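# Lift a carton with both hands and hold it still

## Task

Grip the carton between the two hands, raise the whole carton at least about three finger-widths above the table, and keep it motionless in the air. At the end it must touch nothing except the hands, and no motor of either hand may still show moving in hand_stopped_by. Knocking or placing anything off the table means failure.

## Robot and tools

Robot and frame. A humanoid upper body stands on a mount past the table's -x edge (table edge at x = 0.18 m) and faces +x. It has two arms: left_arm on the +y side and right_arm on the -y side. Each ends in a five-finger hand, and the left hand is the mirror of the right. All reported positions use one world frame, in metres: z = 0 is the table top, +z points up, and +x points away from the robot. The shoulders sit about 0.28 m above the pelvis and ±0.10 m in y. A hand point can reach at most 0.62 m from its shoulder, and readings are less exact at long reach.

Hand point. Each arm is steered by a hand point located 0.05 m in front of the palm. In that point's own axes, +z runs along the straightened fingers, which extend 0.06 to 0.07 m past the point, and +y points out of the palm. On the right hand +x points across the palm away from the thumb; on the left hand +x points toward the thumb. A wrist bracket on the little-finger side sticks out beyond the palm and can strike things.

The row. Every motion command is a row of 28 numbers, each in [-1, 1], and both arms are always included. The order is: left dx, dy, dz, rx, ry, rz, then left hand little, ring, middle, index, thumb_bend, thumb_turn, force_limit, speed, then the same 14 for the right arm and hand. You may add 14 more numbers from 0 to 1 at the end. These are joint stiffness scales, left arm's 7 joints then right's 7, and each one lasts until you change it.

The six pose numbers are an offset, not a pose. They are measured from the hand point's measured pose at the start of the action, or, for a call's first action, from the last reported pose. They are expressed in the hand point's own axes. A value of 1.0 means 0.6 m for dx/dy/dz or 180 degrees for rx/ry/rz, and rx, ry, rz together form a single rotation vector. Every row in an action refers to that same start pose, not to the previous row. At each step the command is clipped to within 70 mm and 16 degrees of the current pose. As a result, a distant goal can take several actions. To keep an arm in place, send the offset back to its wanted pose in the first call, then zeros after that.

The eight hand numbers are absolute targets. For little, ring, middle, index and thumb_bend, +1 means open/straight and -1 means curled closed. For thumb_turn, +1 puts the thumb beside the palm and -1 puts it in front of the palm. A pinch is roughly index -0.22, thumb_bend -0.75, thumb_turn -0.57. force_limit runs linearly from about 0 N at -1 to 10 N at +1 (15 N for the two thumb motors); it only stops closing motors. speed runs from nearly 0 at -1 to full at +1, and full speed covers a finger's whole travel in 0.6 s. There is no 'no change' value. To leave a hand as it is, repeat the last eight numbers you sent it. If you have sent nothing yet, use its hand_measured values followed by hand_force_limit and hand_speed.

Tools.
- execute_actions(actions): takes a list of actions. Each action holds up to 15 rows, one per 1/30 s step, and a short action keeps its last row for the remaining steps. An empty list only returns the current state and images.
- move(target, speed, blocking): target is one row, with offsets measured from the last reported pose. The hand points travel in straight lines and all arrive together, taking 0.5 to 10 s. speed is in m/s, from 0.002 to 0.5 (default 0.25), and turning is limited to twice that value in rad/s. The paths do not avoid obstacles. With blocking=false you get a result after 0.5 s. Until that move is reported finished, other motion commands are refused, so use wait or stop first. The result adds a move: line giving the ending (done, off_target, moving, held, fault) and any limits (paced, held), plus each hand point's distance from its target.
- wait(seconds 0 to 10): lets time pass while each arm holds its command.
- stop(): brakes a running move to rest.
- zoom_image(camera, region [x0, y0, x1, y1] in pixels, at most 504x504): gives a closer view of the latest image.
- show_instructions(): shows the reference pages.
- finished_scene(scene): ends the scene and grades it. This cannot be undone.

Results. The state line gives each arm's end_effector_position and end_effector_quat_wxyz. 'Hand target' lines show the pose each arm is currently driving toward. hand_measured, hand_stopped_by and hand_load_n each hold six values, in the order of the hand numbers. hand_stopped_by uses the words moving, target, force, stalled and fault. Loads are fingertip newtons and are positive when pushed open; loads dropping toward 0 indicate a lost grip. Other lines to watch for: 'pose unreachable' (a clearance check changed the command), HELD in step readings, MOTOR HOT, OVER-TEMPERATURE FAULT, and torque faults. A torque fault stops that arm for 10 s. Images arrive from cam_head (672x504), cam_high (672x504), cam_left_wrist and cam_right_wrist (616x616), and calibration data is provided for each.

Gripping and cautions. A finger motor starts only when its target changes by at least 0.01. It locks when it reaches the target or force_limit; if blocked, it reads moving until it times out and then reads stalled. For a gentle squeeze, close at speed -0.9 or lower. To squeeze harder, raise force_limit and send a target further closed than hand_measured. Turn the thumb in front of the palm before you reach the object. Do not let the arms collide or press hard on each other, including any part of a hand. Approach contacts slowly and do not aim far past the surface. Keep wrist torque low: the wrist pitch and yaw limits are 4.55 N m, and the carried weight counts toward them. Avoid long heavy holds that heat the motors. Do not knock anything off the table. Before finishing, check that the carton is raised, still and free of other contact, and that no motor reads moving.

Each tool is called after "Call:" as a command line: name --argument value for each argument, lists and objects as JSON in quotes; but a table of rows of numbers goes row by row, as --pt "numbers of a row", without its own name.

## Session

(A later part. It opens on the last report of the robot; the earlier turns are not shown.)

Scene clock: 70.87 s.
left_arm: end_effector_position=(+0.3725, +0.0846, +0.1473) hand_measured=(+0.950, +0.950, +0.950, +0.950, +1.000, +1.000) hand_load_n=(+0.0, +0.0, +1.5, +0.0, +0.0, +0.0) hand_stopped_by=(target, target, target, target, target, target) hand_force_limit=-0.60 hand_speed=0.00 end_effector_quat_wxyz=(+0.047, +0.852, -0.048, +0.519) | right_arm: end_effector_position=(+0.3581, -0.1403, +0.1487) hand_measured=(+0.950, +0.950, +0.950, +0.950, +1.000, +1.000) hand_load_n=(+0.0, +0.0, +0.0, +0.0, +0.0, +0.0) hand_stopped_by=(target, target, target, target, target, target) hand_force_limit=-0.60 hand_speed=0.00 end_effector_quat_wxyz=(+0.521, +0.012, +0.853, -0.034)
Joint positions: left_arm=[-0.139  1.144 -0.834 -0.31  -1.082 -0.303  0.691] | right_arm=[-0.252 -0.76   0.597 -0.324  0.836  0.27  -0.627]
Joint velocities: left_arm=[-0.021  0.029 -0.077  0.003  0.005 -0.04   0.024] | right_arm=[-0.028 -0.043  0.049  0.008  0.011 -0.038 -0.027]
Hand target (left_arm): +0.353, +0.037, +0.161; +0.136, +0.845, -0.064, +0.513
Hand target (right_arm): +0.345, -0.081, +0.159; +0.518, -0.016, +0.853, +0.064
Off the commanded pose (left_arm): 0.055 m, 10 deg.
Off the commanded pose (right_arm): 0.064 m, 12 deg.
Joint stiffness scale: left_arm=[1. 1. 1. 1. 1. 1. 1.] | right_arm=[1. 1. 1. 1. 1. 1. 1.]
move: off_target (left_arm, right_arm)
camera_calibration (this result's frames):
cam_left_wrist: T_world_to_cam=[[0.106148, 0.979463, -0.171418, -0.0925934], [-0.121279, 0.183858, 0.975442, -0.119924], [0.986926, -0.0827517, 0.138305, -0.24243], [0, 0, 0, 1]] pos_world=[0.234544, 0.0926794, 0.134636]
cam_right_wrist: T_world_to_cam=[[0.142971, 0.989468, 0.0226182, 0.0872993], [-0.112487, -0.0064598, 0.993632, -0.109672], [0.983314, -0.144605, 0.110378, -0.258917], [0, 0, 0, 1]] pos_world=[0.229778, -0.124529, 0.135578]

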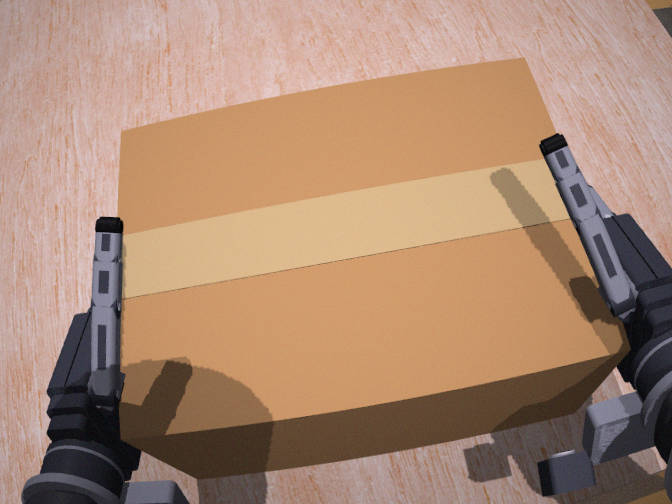

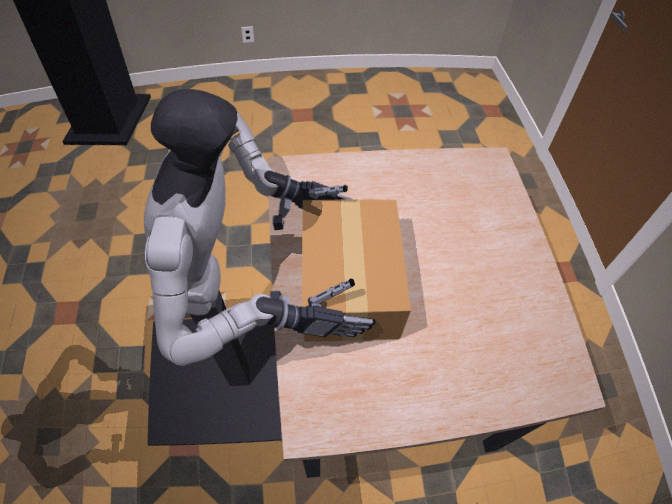

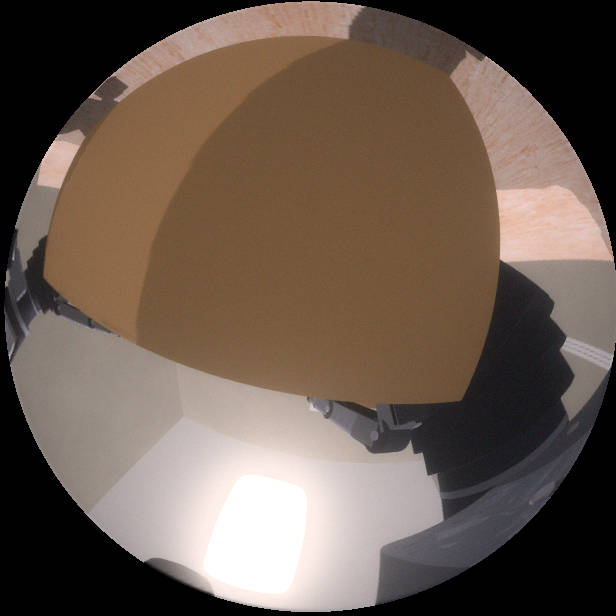

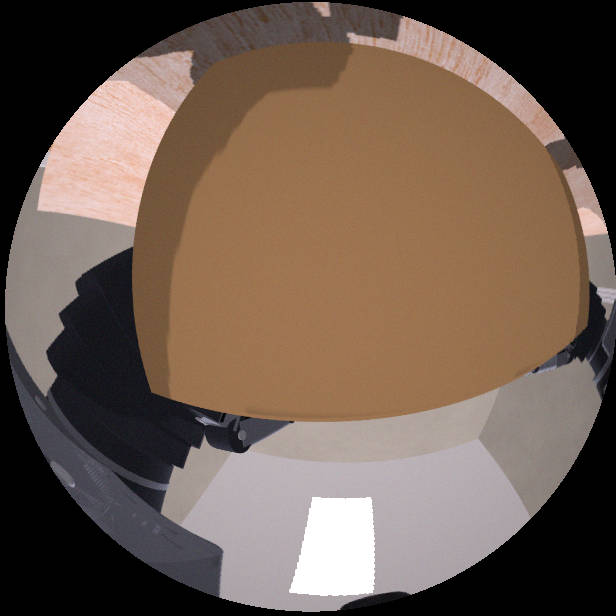

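Call:
execute_actions --actions '[[[0.005,0.090,-0.022,-0.055,0,-0.022,0.7,0.7,0.7,0.7,1,1,-0.55,-0.85,-0.005,0.104,-0.024,-0.063,0.002,0.019,0.7,0.7,0.7,0.7,1,1,-0.55,-0.85],[0.005,0.092,-0.023,-0.056,0,-0.022,0.7,0.7,0.7,0.7,1,1,-0.55,-0.85,-0.005,0.105,-0.024,-0.064,0.001,0.019,0.7,0.7,0.7,0.7,1,1,-0.55,-0.85],[0.006,0.094,-0.024,-0.057,0,-0.022,0.7,0.7,0.7,0.7,1,1,-0.55,-0.85,-0.006,0.106,-0.024,-0.065,0,0.019,0.7,0.7,0.7,0.7,1,1,-0.55,-0.85]],[[0.008,0.095,-0.024,-0.058,0.001,-0.022,0.7,0.7,0.7,0.7,1,1,-0.55,-0.85,-0.009,0.106,-0.024,-0.066,-0.001,0.019,0.7,0.7,0.7,0.7,1,1,-0.55,-0.85],[0.010,0.095,-0.024,-0.058,0.002,-0.022,0.7,0.7,0.7,0.7,1,1,-0.55,-0.85,-0.012,0.106,-0.024,-0.066,-0.002,0.020,0.7,0.7,0.7,0.7,1,1,-0.55,-0.85],[0.012,0.095,-0.024,-0.058,0.003,-0.023,0.7,0.7,0.7,0.7,1,1,-0.55,-0.85,-0.015,0.106,-0.024,-0.066,-0.003,0.020,0.7,0.7,0.7,0.7,1,1,-0.55,-0.85],[0.014,0.095,-0.025,-0.058,0.004,-0.023,0.7,0.7,0.7,0.7,1,1,-0.55,-0.85,-0.018,0.106,-0.025,-0.066,-0.005,0.021,0.7,0.7,0.7,0.7,1,1,-0.55,-0.85],[0.016,0.095,-0.025,-0.058,0.005,-0.023,0.7,0.7,0.7,0.7,1,1,-0.55,-0.85,-0.021,0.106,-0.025,-0.066,-0.006,0.021,0.7,0.7,0.7,0.7,1,1,-0.55,-0.85],[0.018,0.095,-0.025,-0.058,0.006,-0.024,0.7,0.7,0.7,0.7,1,1,-0.55,-0.85,-0.024,0.106,-0.025,-0.066,-0.008,0.022,0.7,0.7,0.7,0.7,1,1,-0.55,-0.85],[0.020,0.095,-0.026,-0.058,0.007,-0.024,0.7,0.7,0.7,0.7,1,1,-0.55,-0.85,-0.027,0.106,-0.026,-0.066,-0.009,0.022,0.7,0.7,0.7,0.7,1,1,-0.55,-0.85],[0.022,0.095,-0.026,-0.058,0.008,-0.024,0.7,0.7,0.7,0.7,1,1,-0.55,-0.85,-0.030,0.106,-0.026,-0.066,-0.011,0.022,0.7,0.7,0.7,0.7,1,1,-0.55,-0.85]]]'

Call:
wait --seconds 0.8

Scene clock: 80.73 s.
left_arm: end_effector_position=(+0.3739, +0.0860, +0.1473) hand_measured=(+0.928, +0.936, +0.944, +0.918, +1.000, +1.000) hand_load_n=(+4.0, +1.5, +1.0, +2.0, +0.0, +0.0) hand_stopped_by=(force, force, force, force, target, target) hand_force_limit=-0.55 hand_speed=-0.85 end_effector_quat_wxyz=(+0.042, +0.853, -0.044, +0.518) | right_arm: end_effector_position=(+0.3603, -0.1400, +0.1489) hand_measured=(+0.860, +0.886, +0.910, +0.910, +1.000, +1.000) hand_load_n=(+3.0, +2.0, +1.0, +1.0, +0.0, +0.0) hand_stopped_by=(force, force, force, force, target, target) hand_force_limit=-0.55 hand_speed=-0.85 end_effector_quat_wxyz=(+0.524, +0.009, +0.851, -0.033)
Joint positions: left_arm=[-0.183  1.169 -0.898 -0.311 -1.105 -0.336  0.722] | right_arm=[-0.285 -0.788  0.645 -0.303  0.861  0.225 -0.639]
Joint velocities: left_arm=[-0.017  0.025 -0.049  0.008 -0.009 -0.031  0.015] | right_arm=[-0.003 -0.011  0.014  0.003  0.017 -0.022 -0.012]
Hand target (left_arm): +0.357, +0.035, +0.171; +0.140, +0.838, -0.063, +0.523
Hand target (right_arm): +0.352, -0.080, +0.173; +0.538, -0.017, +0.840, +0.070
Off the commanded pose (left_arm): 0.061 m, 12 deg.
Off the commanded pose (right_arm): 0.068 m, 12 deg.
Joint stiffness scale: left_arm=[1. 1. 1. 1. 1. 1. 1.] | right_arm=[1. 1. 1. 1. 1. 1. 1.]
Step readings (end_effector_position; steps 1 to 15: 1st action; 16 to 30: 2nd action):
0: left_arm (+0.3725, +0.0846, +0.1473) | right_arm (+0.3581, -0.1403, +0.1487)
1: left_arm (+0.3725, +0.0846, +0.1473) | right_arm (+0.3581, -0.1403, +0.1487)
2: left_arm (+0.3726, +0.0846, +0.1473) | right_arm (+0.3582, -0.1403, +0.1488)
4: left_arm (+0.3730, +0.0849, +0.1472) | right_arm (+0.3584, -0.1402, +0.1489)
8: left_arm (+0.3734, +0.0853, +0.1471) | right_arm (+0.3588, -0.1402, +0.1489)
15: left_arm (+0.3734, +0.0854, +0.1472) | right_arm (+0.3591, -0.1403, +0.1486)
16: left_arm (+0.3735, +0.0854, +0.1471) | right_arm (+0.3591, -0.1403, +0.1486)
17: left_arm (+0.3736, +0.0854, +0.1471) | right_arm (+0.3593, -0.1403, +0.1486)
19: left_arm (+0.3739, +0.0855, +0.1471) | right_arm (+0.3599, -0.1402, +0.1487)
23: left_arm (+0.3740, +0.0857, +0.1472) | right_arm (+0.3602, -0.1401, +0.1489)
30: end_effector_position above
camera_calibration (this result's frames):
cam_left_wrist: T_world_to_cam=[[0.0948614, 0.981438, -0.166675, -0.0907467], [-0.119916, 0.177477, 0.976792, -0.120127], [0.988242, -0.0726729, 0.134525, -0.244429], [0, 0, 0, 1]] pos_world=[0.235758, 0.0926186, 0.135095]
cam_right_wrist: T_world_to_cam=[[0.137107, 0.990313, 0.0219477, 0.0890017], [-0.11853, -0.00559546, 0.992935, -0.107166], [0.983439, -0.13874, 0.116615, -0.261215], [0, 0, 0, 1]] pos_world=[0.231983, -0.12498, 0.134917]

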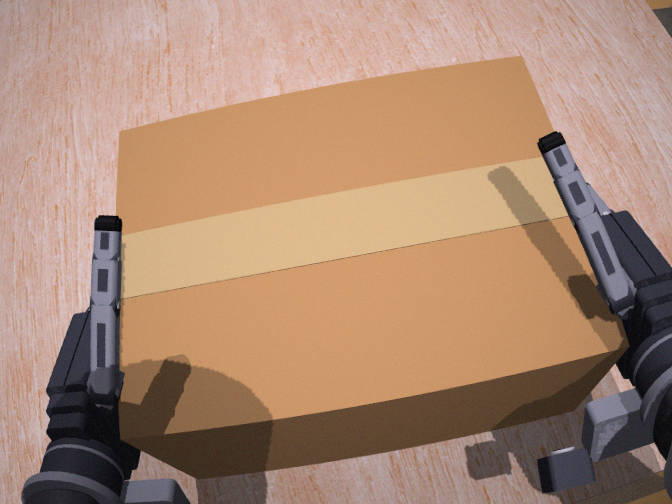

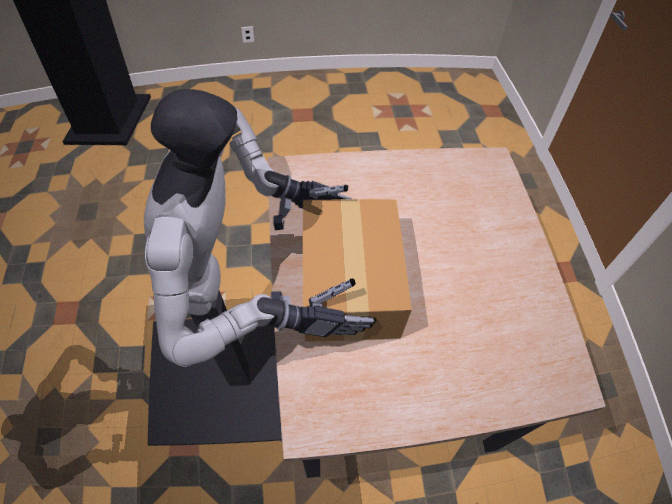

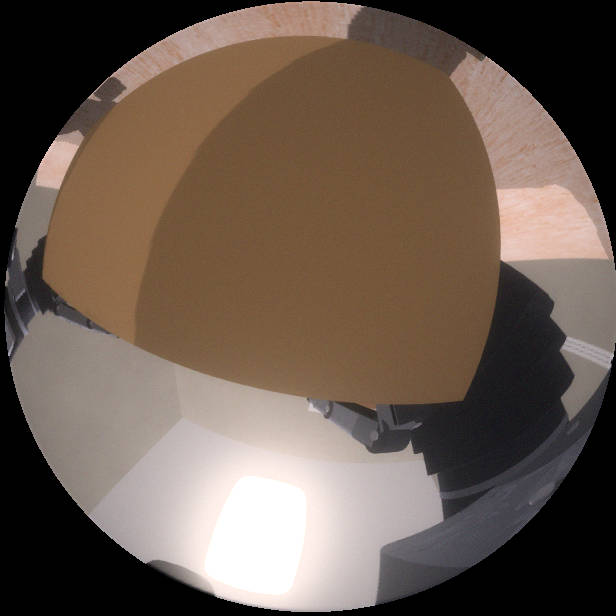

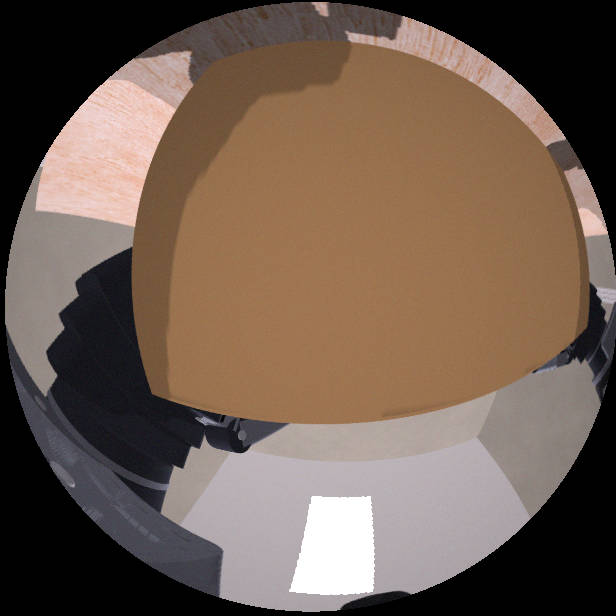

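Scene clock: 81.53 s.
left_arm: end_effector_position=(+0.3739, +0.0860, +0.1473) hand_measured=(+0.928, +0.936, +0.944, +0.918, +1.000, +1.000) hand_load_n=(+4.0, +1.5, +1.0, +2.0, +0.0, +0.0) hand_stopped_by=(force, force, force, force, target, target) hand_force_limit=-0.55 hand_speed=-0.85 end_effector_quat_wxyz=(+0.042, +0.854, -0.044, +0.518) | right_arm: end_effector_position=(+0.3603, -0.1400, +0.1489) hand_measured=(+0.860, +0.886, +0.910, +0.910, +1.000, +1.000) hand_load_n=(+3.0, +2.0, +1.0, +1.0, +0.0, +0.0) hand_stopped_by=(force, force, force, force, target, target) hand_force_limit=-0.55 hand_speed=-0.85 end_effector_quat_wxyz=(+0.524, +0.009, +0.851, -0.033)
Joint positions: left_arm=[-0.185  1.17  -0.901 -0.311 -1.106 -0.337  0.723] | right_arm=[-0.286 -0.789  0.646 -0.302  0.862  0.224 -0.64 ]
Joint velocities: left_arm=[0.002 0.012 0.011 0.003 0.    0.    0.   ] | right_arm=[ 0.018  0.003 -0.009  0.    -0.006  0.     0.   ]
Hand target (left_arm): +0.357, +0.035, +0.171; +0.140, +0.838, -0.063, +0.523
Hand target (right_arm): +0.352, -0.080, +0.173; +0.538, -0.017, +0.840, +0.070
Off the commanded pose (left_arm): 0.061 m, 12 deg.
Off the commanded pose (right_arm): 0.068 m, 12 deg.
Joint stiffness scale: left_arm=[1. 1. 1. 1. 1. 1. 1.] | right_arm=[1. 1. 1. 1. 1. 1. 1.]
wait: 0.80 s; at rest by 0.17 s
camera_calibration (this result's frames):
cam_left_wrist: T_world_to_cam=[[0.0947882, 0.981453, -0.166631, -0.0907517], [-0.119837, 0.177417, 0.976812, -0.120167], [0.988258, -0.0726217, 0.134431, -0.244421], [0, 0, 0, 1]] pos_world=[0.235753, 0.0926378, 0.135116]
cam_right_wrist: T_world_to_cam=[[0.137062, 0.990319, 0.0219518, 0.0890106], [-0.118533, -0.00560458, 0.992934, -0.107166], [0.983445, -0.138696, 0.116618, -0.261217], [0, 0, 0, 1]] pos_world=[0.231989, -0.124979, 0.134918]

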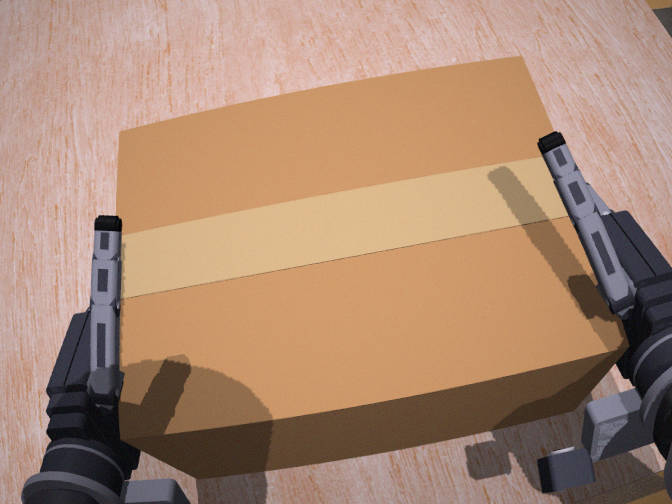

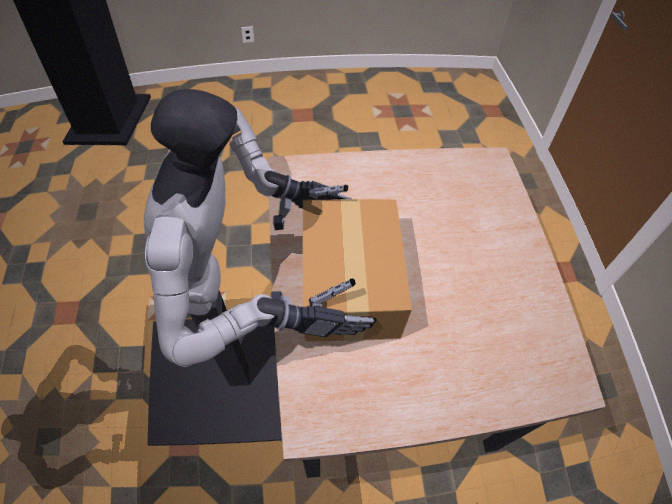

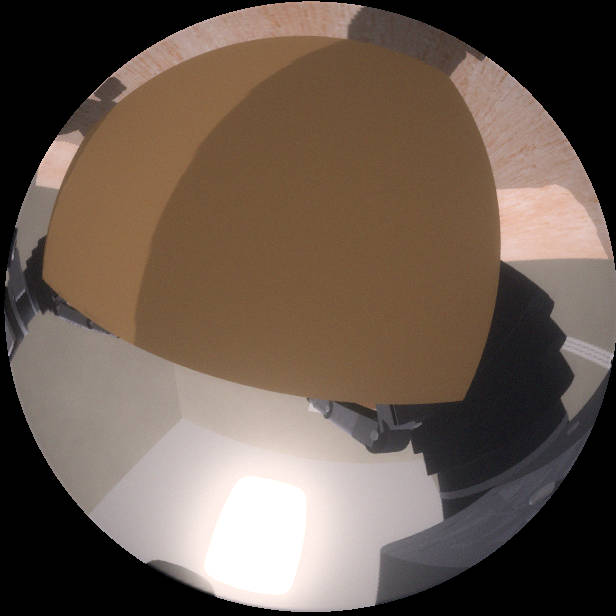

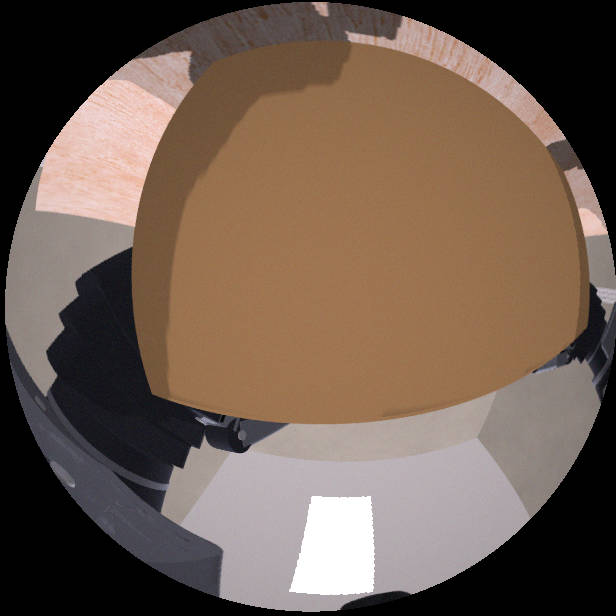

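Call:
execute_actions --actions '[[[0.023,0.096,-0.027,-0.060,0.009,-0.024,0.7,0.7,0.7,0.7,1,1,-0.55,-0.85,-0.031,0.105,-0.027,-0.066,-0.011,0.022,0.7,0.7,0.7,0.7,1,1,-0.55,-0.85],[0.024,0.096,-0.027,-0.060,0.010,-0.024,0.7,0.7,0.7,0.7,1,1,-0.55,-0.85,-0.033,0.105,-0.027,-0.066,-0.011,0.022,0.7,0.7,0.7,0.7,1,1,-0.55,-0.85],[0.025,0.096,-0.027,-0.060,0.011,-0.024,0.7,0.7,0.7,0.7,1,1,-0.55,-0.85,-0.035,0.105,-0.027,-0.066,-0.012,0.022,0.7,0.7,0.7,0.7,1,1,-0.55,-0.85],[0.026,0.096,-0.027,-0.060,0.012,-0.024,0.7,0.7,0.7,0.7,1,1,-0.55,-0.85,-0.037,0.105,-0.027,-0.066,-0.012,0.023,0.7,0.7,0.7,0.7,1,1,-0.55,-0.85],[0.028,0.096,-0.027,-0.060,0.013,-0.024,0.7,0.7,0.7,0.7,1,1,-0.55,-0.85,-0.039,0.105,-0.027,-0.066,-0.013,0.023,0.7,0.7,0.7,0.7,1,1,-0.55,-0.85],[0.030,0.096,-0.027,-0.060,0.014,-0.024,0.7,0.7,0.7,0.7,1,1,-0.55,-0.85,-0.041,0.105,-0.027,-0.066,-0.013,0.023,0.7,0.7,0.7,0.7,1,1,-0.55,-0.85],[0.032,0.096,-0.027,-0.060,0.015,-0.024,0.7,0.7,0.7,0.7,1,1,-0.55,-0.85,-0.043,0.105,-0.027,-0.066,-0.014,0.023,0.7,0.7,0.7,0.7,1,1,-0.55,-0.85]]]'

Call:
wait --seconds 0.8

Scene clock: 82.77 s.
left_arm: end_effector_position=(+0.3771, +0.0910, +0.1501) hand_measured=(+0.928, +0.936, +0.944, +0.918, +1.000, +1.000) hand_load_n=(+0.0, +1.5, +3.0, +6.5, +0.0, +0.0) hand_stopped_by=(force, force, force, force, target, target) hand_force_limit=-0.55 hand_speed=-0.85 end_effector_quat_wxyz=(+0.039, +0.853, -0.029, +0.520) | right_arm: end_effector_position=(+0.3726, -0.1368, +0.1747) hand_measured=(+0.862, +0.886, +0.910, +0.910, +1.000, +1.000) hand_load_n=(+10.5, +2.5, +0.0, +0.0, +0.0, +0.0) hand_stopped_by=(force, force, force, force, target, target) hand_force_limit=-0.55 hand_speed=-0.85 end_effector_quat_wxyz=(+0.551, +0.017, +0.834, -0.020)
Joint positions: left_arm=[-0.197  1.179 -0.921 -0.312 -1.127 -0.371  0.744] | right_arm=[-0.334 -0.804  0.647 -0.323  0.894  0.192 -0.652]
Joint velocities: left_arm=[-0.048  0.041 -0.098  0.031 -0.115  0.     0.101] | right_arm=[-0.115 -0.012  0.02  -0.117  0.034 -0.17   0.003]
Hand target (left_arm): +0.359, +0.035, +0.177; +0.141, +0.833, -0.062, +0.531
Hand target (right_arm): +0.356, -0.079, +0.180; +0.542, -0.017, +0.837, +0.073
Off the commanded pose (left_arm): 0.067 m, 13 deg.
Off the commanded pose (right_arm): 0.062 m, 11 deg.
Joint stiffness scale: left_arm=[1. 1. 1. 1. 1. 1. 1.] | right_arm=[1. 1. 1. 1. 1. 1. 1.]
Step readings (end_effector_position):
0: left_arm (+0.3739, +0.0860, +0.1473) | right_arm (+0.3603, -0.1400, +0.1489)
1: left_arm (+0.3739, +0.0860, +0.1473) | right_arm (+0.3603, -0.1400, +0.1489)
2: left_arm (+0.3739, +0.0861, +0.1474) | right_arm (+0.3604, -0.1400, +0.1490)
4: left_arm (+0.3738, +0.0861, +0.1474) | right_arm (+0.3608, -0.1400, +0.1491)
8: left_arm (+0.3737, +0.0862, +0.1475) | right_arm (+0.3613, -0.1400, +0.1495)
15: end_effector_position above
camera_calibration (this result's frames):
cam_left_wrist: T_world_to_cam=[[0.0658265, 0.981877, -0.177722, -0.082971], [-0.12961, 0.185013, 0.974152, -0.120036], [0.989378, -0.0410904, 0.13944, -0.251649], [0, 0, 0, 1]] pos_world=[0.238879, 0.0933353, 0.137278]
cam_right_wrist: T_world_to_cam=[[0.132549, 0.989386, 0.0595578, 0.0785932], [-0.183756, -0.0345173, 0.982366, -0.10917], [0.973994, -0.141155, 0.177231, -0.283239], [0, 0, 0, 1]] pos_world=[0.245395, -0.121508, 0.152763]

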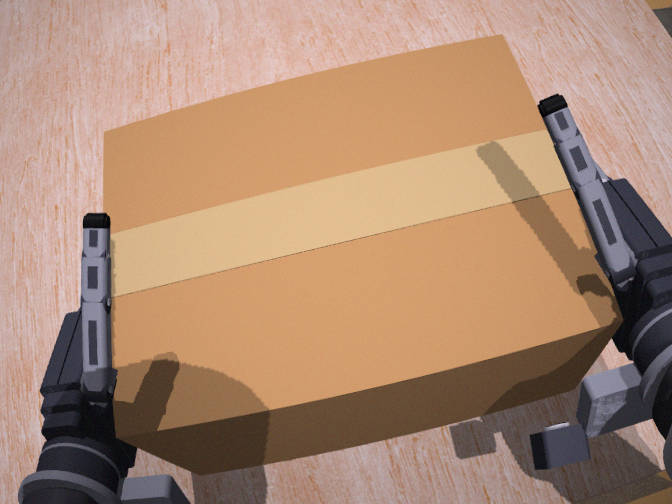

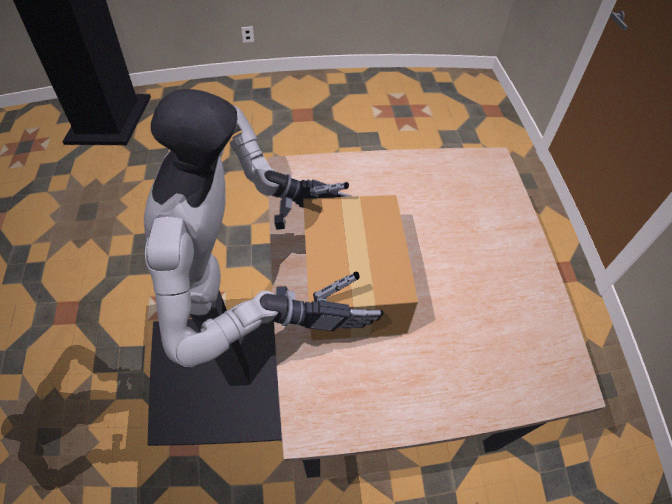

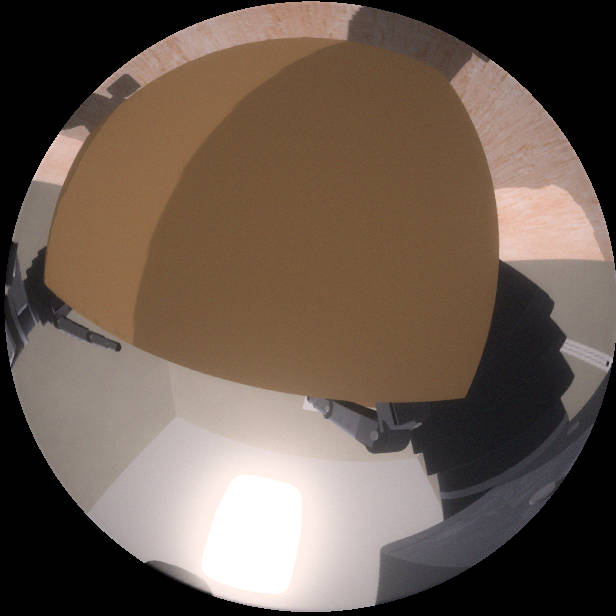

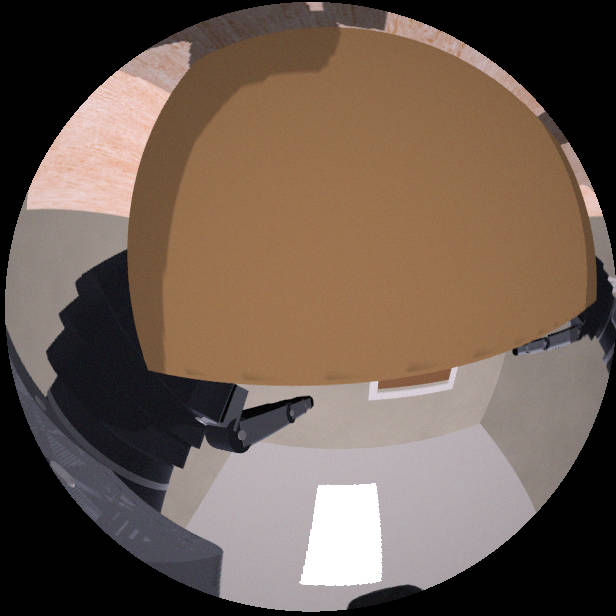

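Scene clock: 83.57 s.
left_arm: end_effector_position=(+0.3761, +0.0920, +0.1481) hand_measured=(+0.928, +0.936, +0.944, +0.918, +1.000, +1.000) hand_load_n=(+3.0, +2.5, +2.5, +4.0, +0.0, +0.0) hand_stopped_by=(force, force, force, force, target, target) hand_force_limit=-0.55 hand_speed=-0.85 end_effector_quat_wxyz=(+0.036, +0.854, -0.030, +0.517) | right_arm: end_effector_position=(+0.3716, -0.1355, +0.1726) hand_measured=(+0.860, +0.886, +0.910, +0.910, +1.000, +1.000) hand_load_n=(+3.5, +7.0, +0.0, +0.0, +0.0, +0.0) hand_stopped_by=(force, force, force, force, target, target) hand_force_limit=-0.55 hand_speed=-0.85 end_effector_quat_wxyz=(+0.548, +0.014, +0.836, -0.020)
Joint positions: left_arm=[-0.199  1.184 -0.929 -0.311 -1.13  -0.371  0.745] | right_arm=[-0.337 -0.806  0.656 -0.323  0.898  0.195 -0.654]
Joint velocities: left_arm=[ 0.003  0.008  0.003  0.     0.008  0.003 -0.001] | right_arm=[ 0.012 -0.002 -0.009  0.     0.     0.004  0.   ]
Hand target (left_arm): +0.359, +0.035, +0.177; +0.141, +0.833, -0.062, +0.531
Hand target (right_arm): +0.356, -0.079, +0.180; +0.542, -0.017, +0.837, +0.073
Off the commanded pose (left_arm): 0.068 m, 13 deg.
Off the commanded pose (right_arm): 0.061 m, 11 deg.
Joint stiffness scale: left_arm=[1. 1. 1. 1. 1. 1. 1.] | right_arm=[1. 1. 1. 1. 1. 1. 1.]
wait: 0.80 s; at rest by 0.43 s
camera_calibration (this result's frames):
cam_left_wrist: T_world_to_cam=[[0.0651202, 0.982889, -0.172302, -0.0848351], [-0.123444, 0.179277, 0.976023, -0.12049], [0.990213, -0.0422892, 0.133006, -0.24965], [0, 0, 0, 1]] pos_world=[0.237858, 0.094427, 0.136188]
cam_right_wrist: T_world_to_cam=[[0.128796, 0.990044, 0.0567886, 0.0795027], [-0.175942, -0.0335435, 0.983829, -0.110224], [0.975938, -0.136705, 0.16987, -0.280622], [0, 0, 0, 1]] pos_world=[0.244237, -0.120771, 0.151596]

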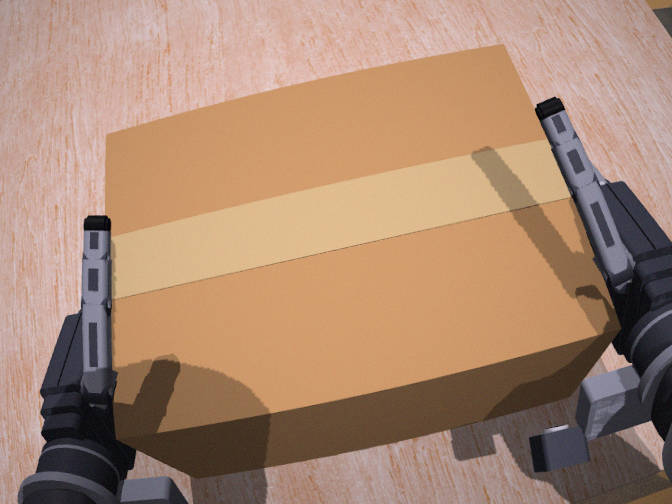

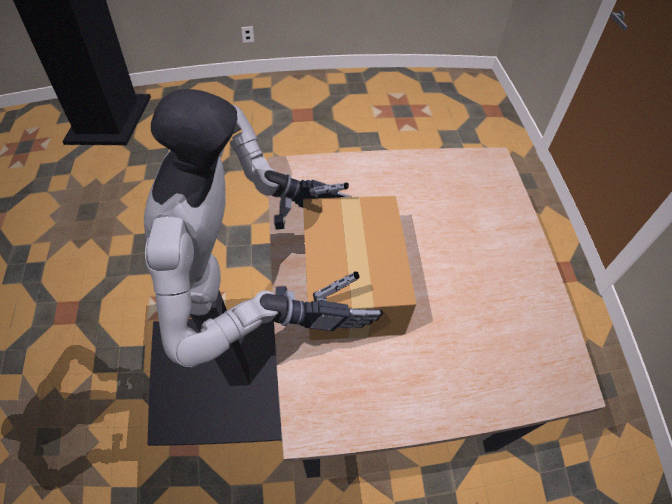

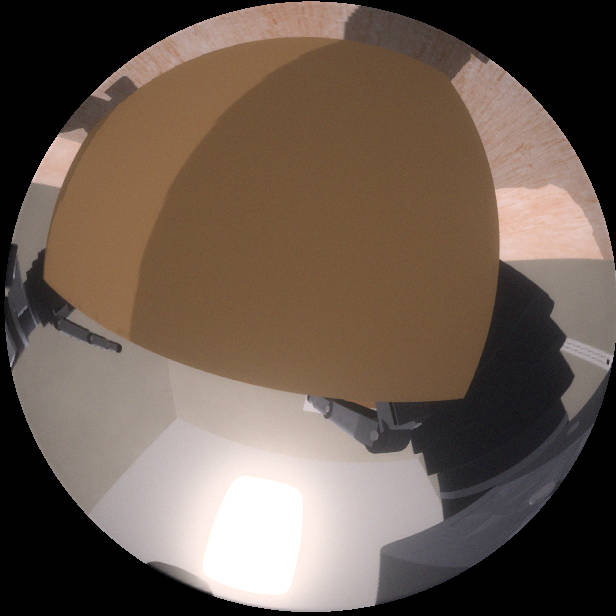

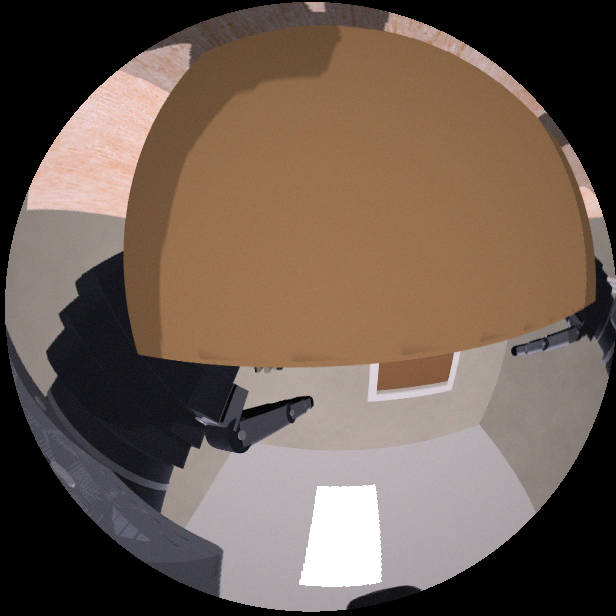

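Call:
execute_actions --actions '[[[0.029,0.105,-0.030,-0.066,0.015,-0.019,0.7,0.7,0.7,0.7,1,1,-0.55,-0.85,0,0.099,-0.024,-0.060,0.006,0.016,0.7,0.7,0.68,0.7,1,1,-0.55,-0.85],[0.029,0.105,-0.030,-0.066,0.015,-0.019,0.7,0.7,0.7,0.7,1,1,-0.55,-0.85,0,0.100,-0.024,-0.060,0.006,0.015,0.7,0.7,0.68,0.7,1,1,-0.55,-0.85],[0.030,0.105,-0.030,-0.066,0.015,-0.019,0.7,0.7,0.7,0.7,1,1,-0.55,-0.85,0,0.101,-0.024,-0.060,0.006,0.015,0.7,0.7,0.68,0.7,1,1,-0.55,-0.85],[0.031,0.105,-0.030,-0.066,0.015,-0.019,0.7,0.7,0.7,0.7,1,1,-0.55,-0.85,0,0.102,-0.024,-0.060,0.006,0.015,0.7,0.7,0.68,0.7,1,1,-0.55,-0.85],[0.032,0.105,-0.030,-0.066,0.016,-0.019,0.7,0.7,0.7,0.7,1,1,-0.55,-0.85,0,0.102,-0.024,-0.060,0.006,0.015,0.7,0.7,0.68,0.7,1,1,-0.55,-0.85],[0.033,0.105,-0.030,-0.066,0.016,-0.019,0.7,0.7,0.7,0.7,1,1,-0.55,-0.85,0,0.102,-0.024,-0.060,0.006,0.015,0.7,0.7,0.68,0.7,1,1,-0.55,-0.85],[0.034,0.105,-0.030,-0.066,0.016,-0.019,0.7,0.7,0.7,0.7,1,1,-0.55,-0.85,0,0.102,-0.024,-0.060,0.006,0.015,0.7,0.7,0.68,0.7,1,1,-0.55,-0.85],[0.035,0.105,-0.030,-0.066,0.017,-0.019,0.7,0.7,0.7,0.7,1,1,-0.55,-0.85,0,0.102,-0.024,-0.060,0.006,0.015,0.7,0.7,0.68,0.7,1,1,-0.55,-0.85],[0.036,0.105,-0.030,-0.066,0.017,-0.019,0.7,0.7,0.7,0.7,1,1,-0.55,-0.85,0,0.102,-0.024,-0.060,0.006,0.015,0.7,0.7,0.68,0.7,1,1,-0.55,-0.85],[0.037,0.105,-0.030,-0.066,0.017,-0.019,0.7,0.7,0.7,0.7,1,1,-0.55,-0.85,0,0.102,-0.024,-0.060,0.006,0.015,0.7,0.7,0.68,0.7,1,1,-0.55,-0.85],[0.038,0.105,-0.030,-0.066,0.018,-0.019,0.7,0.7,0.7,0.7,1,1,-0.55,-0.85,0,0.102,-0.024,-0.060,0.006,0.015,0.7,0.7,0.68,0.7,1,1,-0.55,-0.85]]]'

Call:
wait --seconds 0.6

Scene clock: 85.57 s.
left_arm: end_effector_position=(+0.3774, +0.0922, +0.1517) hand_measured=(+0.928, +0.936, +0.944, +0.918, +1.000, +1.000) hand_load_n=(+7.0, +2.5, +1.0, +1.0, +0.0, +0.0) hand_stopped_by=(force, force, force, force, target, target) hand_force_limit=-0.55 hand_speed=-0.85 end_effector_quat_wxyz=(+0.037, +0.853, -0.029, +0.520) | right_arm: end_effector_position=(+0.3722, -0.1355, +0.1713) hand_measured=(+0.860, +0.886, +0.886, +0.910, +1.000, +1.000) hand_load_n=(+0.5, +3.5, +2.5, +0.0, +0.0, +0.0) hand_stopped_by=(force, force, force, force, target, target) hand_force_limit=-0.55 hand_speed=-0.85 end_effector_quat_wxyz=(+0.544, +0.013, +0.838, -0.024)
Joint positions: left_arm=[-0.219  1.202 -0.953 -0.32  -1.141 -0.388  0.755] | right_arm=[-0.361 -0.824  0.686 -0.323  0.92   0.189 -0.68 ]
Joint velocities: left_arm=[-0.06   0.018 -0.041 -0.009 -0.002 -0.058  0.032] | right_arm=[-0.049 -0.038  0.041  0.     0.041 -0.059 -0.012]
Hand target (left_arm): +0.362, +0.036, +0.182; +0.139, +0.830, -0.060, +0.536
Hand target (right_arm): +0.357, -0.077, +0.181; +0.540, -0.019, +0.838, +0.071
Off the commanded pose (left_arm): 0.068 m, 13 deg.
Off the commanded pose (right_arm): 0.063 m, 12 deg.
Joint stiffness scale: left_arm=[1. 1. 1. 1. 1. 1. 1.] | right_arm=[1. 1. 1. 1. 1. 1. 1.]
Step readings (end_effector_position):
0: left_arm (+0.3761, +0.0919, +0.1481) | right_arm (+0.3715, -0.1356, +0.1721)
1: left_arm (+0.3761, +0.0918, +0.1481) | right_arm (+0.3714, -0.1356, +0.1720)
2: left_arm (+0.3760, +0.0916, +0.1481) | right_arm (+0.3713, -0.1357, +0.1714)
4: left_arm (+0.3760, +0.0915, +0.1480) | right_arm (+0.3712, -0.1356, +0.1707)
8: left_arm (+0.3761, +0.0926, +0.1478) | right_arm (+0.3717, -0.1344, +0.1709)
15: end_effector_position above
camera_calibration (this result's frames):
cam_left_wrist: T_world_to_cam=[[0.0645629, 0.982629, -0.173987, -0.0839811], [-0.12899, 0.181106, 0.974968, -0.121734], [0.989542, -0.0405042, 0.138442, -0.252144], [0, 0, 0, 1]] pos_world=[0.239227, 0.094356, 0.138982]
cam_right_wrist: T_world_to_cam=[[0.131483, 0.990233, 0.0463708, 0.080358], [-0.167352, -0.0239332, 0.985607, -0.111092], [0.97709, -0.137351, 0.162571, -0.280181], [0, 0, 0, 1]] pos_world=[0.244605, -0.120715, 0.151316]

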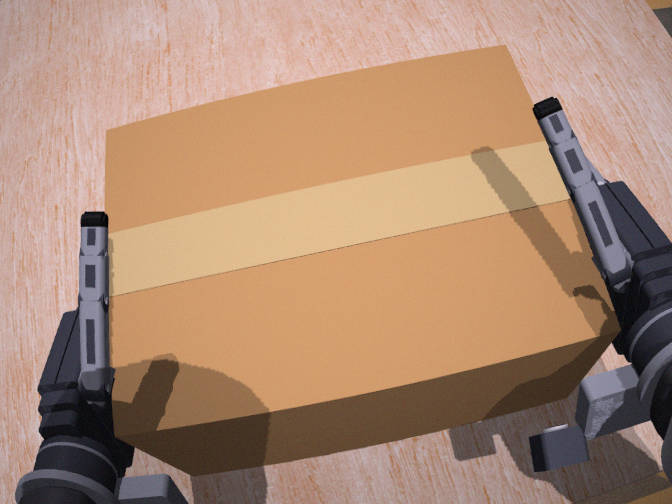

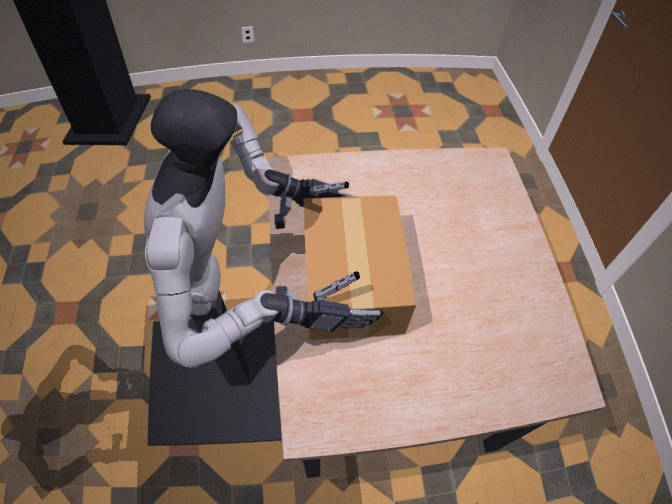

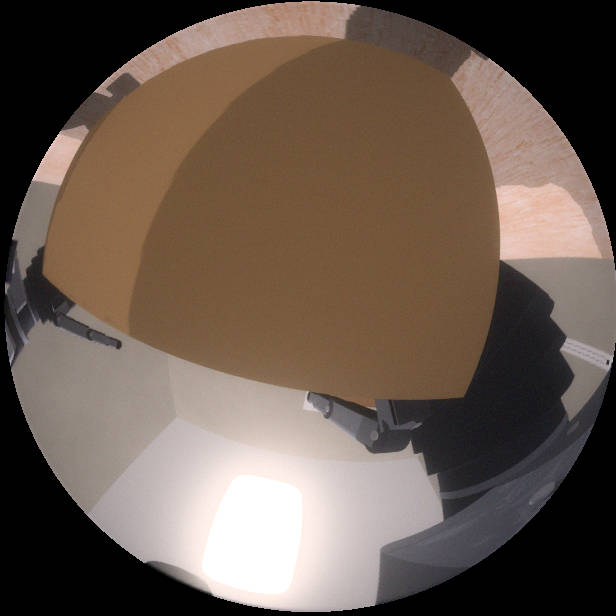

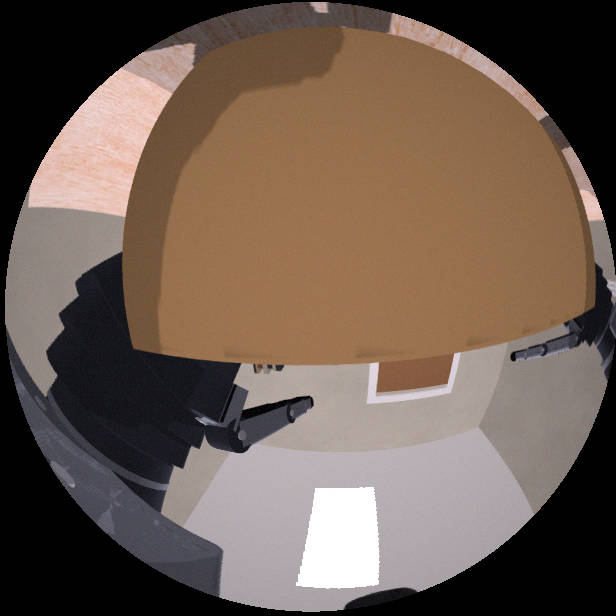

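Scene clock: 86.17 s.
left_arm: end_effector_position=(+0.3783, +0.0921, +0.1531) hand_measured=(+0.928, +0.936, +0.944, +0.918, +1.000, +1.000) hand_load_n=(+7.0, +2.5, +1.0, +1.0, +0.0, +0.0) hand_stopped_by=(force, force, force, force, target, target) hand_force_limit=-0.55 hand_speed=-0.85 end_effector_quat_wxyz=(+0.037, +0.852, -0.029, +0.522) | right_arm: end_effector_position=(+0.3730, -0.1356, +0.1729) hand_measured=(+0.860, +0.886, +0.886, +0.910, +1.000, +1.000) hand_load_n=(+0.5, +4.0, +2.5, +0.0, +0.0, +0.0) hand_stopped_by=(force, force, force, force, target, target) hand_force_limit=-0.55 hand_speed=-0.85 end_effector_quat_wxyz=(+0.546, +0.013, +0.837, -0.024)
Joint positions: left_arm=[-0.223  1.204 -0.955 -0.321 -1.141 -0.392  0.757] | right_arm=[-0.365 -0.827  0.688 -0.323  0.922  0.185 -0.681]
Joint velocities: left_arm=[ 0.     0.008  0.    -0.011  0.003  0.     0.   ] | right_arm=[-0.006 -0.002 -0.005 -0.002  0.009  0.     0.   ]
Hand target (left_arm): +0.362, +0.036, +0.182; +0.139, +0.830, -0.060, +0.536
Hand target (right_arm): +0.357, -0.077, +0.181; +0.540, -0.019, +0.838, +0.071
Off the commanded pose (left_arm): 0.068 m, 13 deg.
Off the commanded pose (right_arm): 0.063 m, 12 deg.
Joint stiffness scale: left_arm=[1. 1. 1. 1. 1. 1. 1.] | right_arm=[1. 1. 1. 1. 1. 1. 1.]
wait: 0.60 s; at rest by 0.20 s
camera_calibration (this result's frames):
cam_left_wrist: T_world_to_cam=[[0.064842, 0.98252, -0.174501, -0.0837758], [-0.133625, 0.181843, 0.974206, -0.121179], [0.988908, -0.0398518, 0.14308, -0.253757], [0, 0, 0, 1]] pos_world=[0.240182, 0.0942342, 0.139742]
cam_right_wrist: T_world_to_cam=[[0.131549, 0.990158, 0.0477699, 0.0799946], [-0.171888, -0.0246752, 0.984807, -0.110761], [0.976294, -0.137762, 0.166951, -0.281762], [0, 0, 0, 1]] pos_world=[0.245521, -0.120756, 0.152297]

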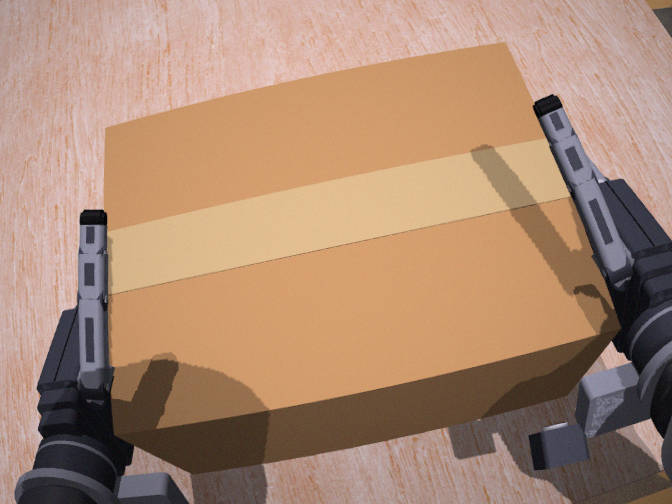

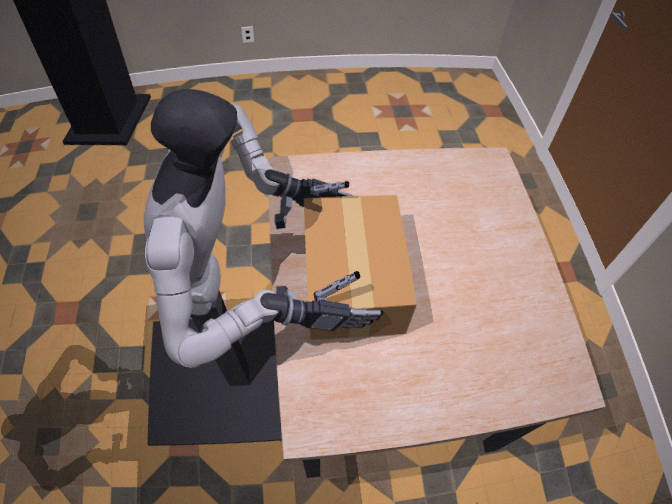

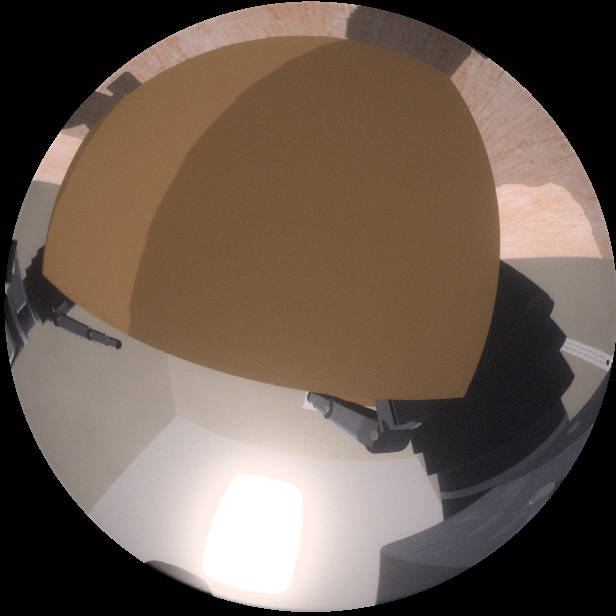

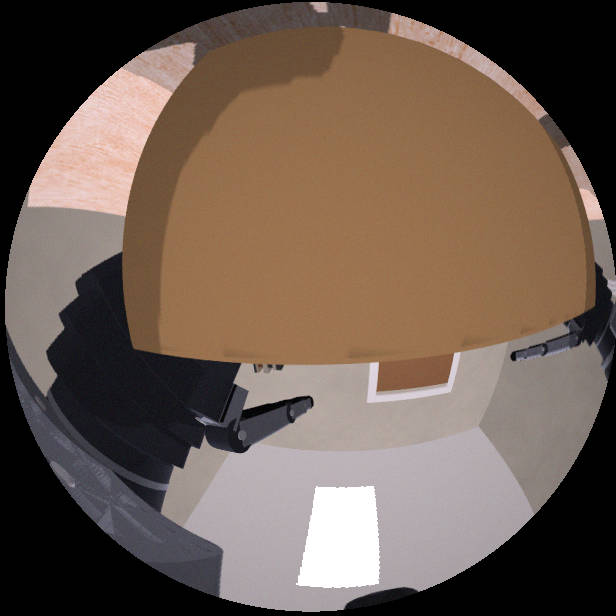

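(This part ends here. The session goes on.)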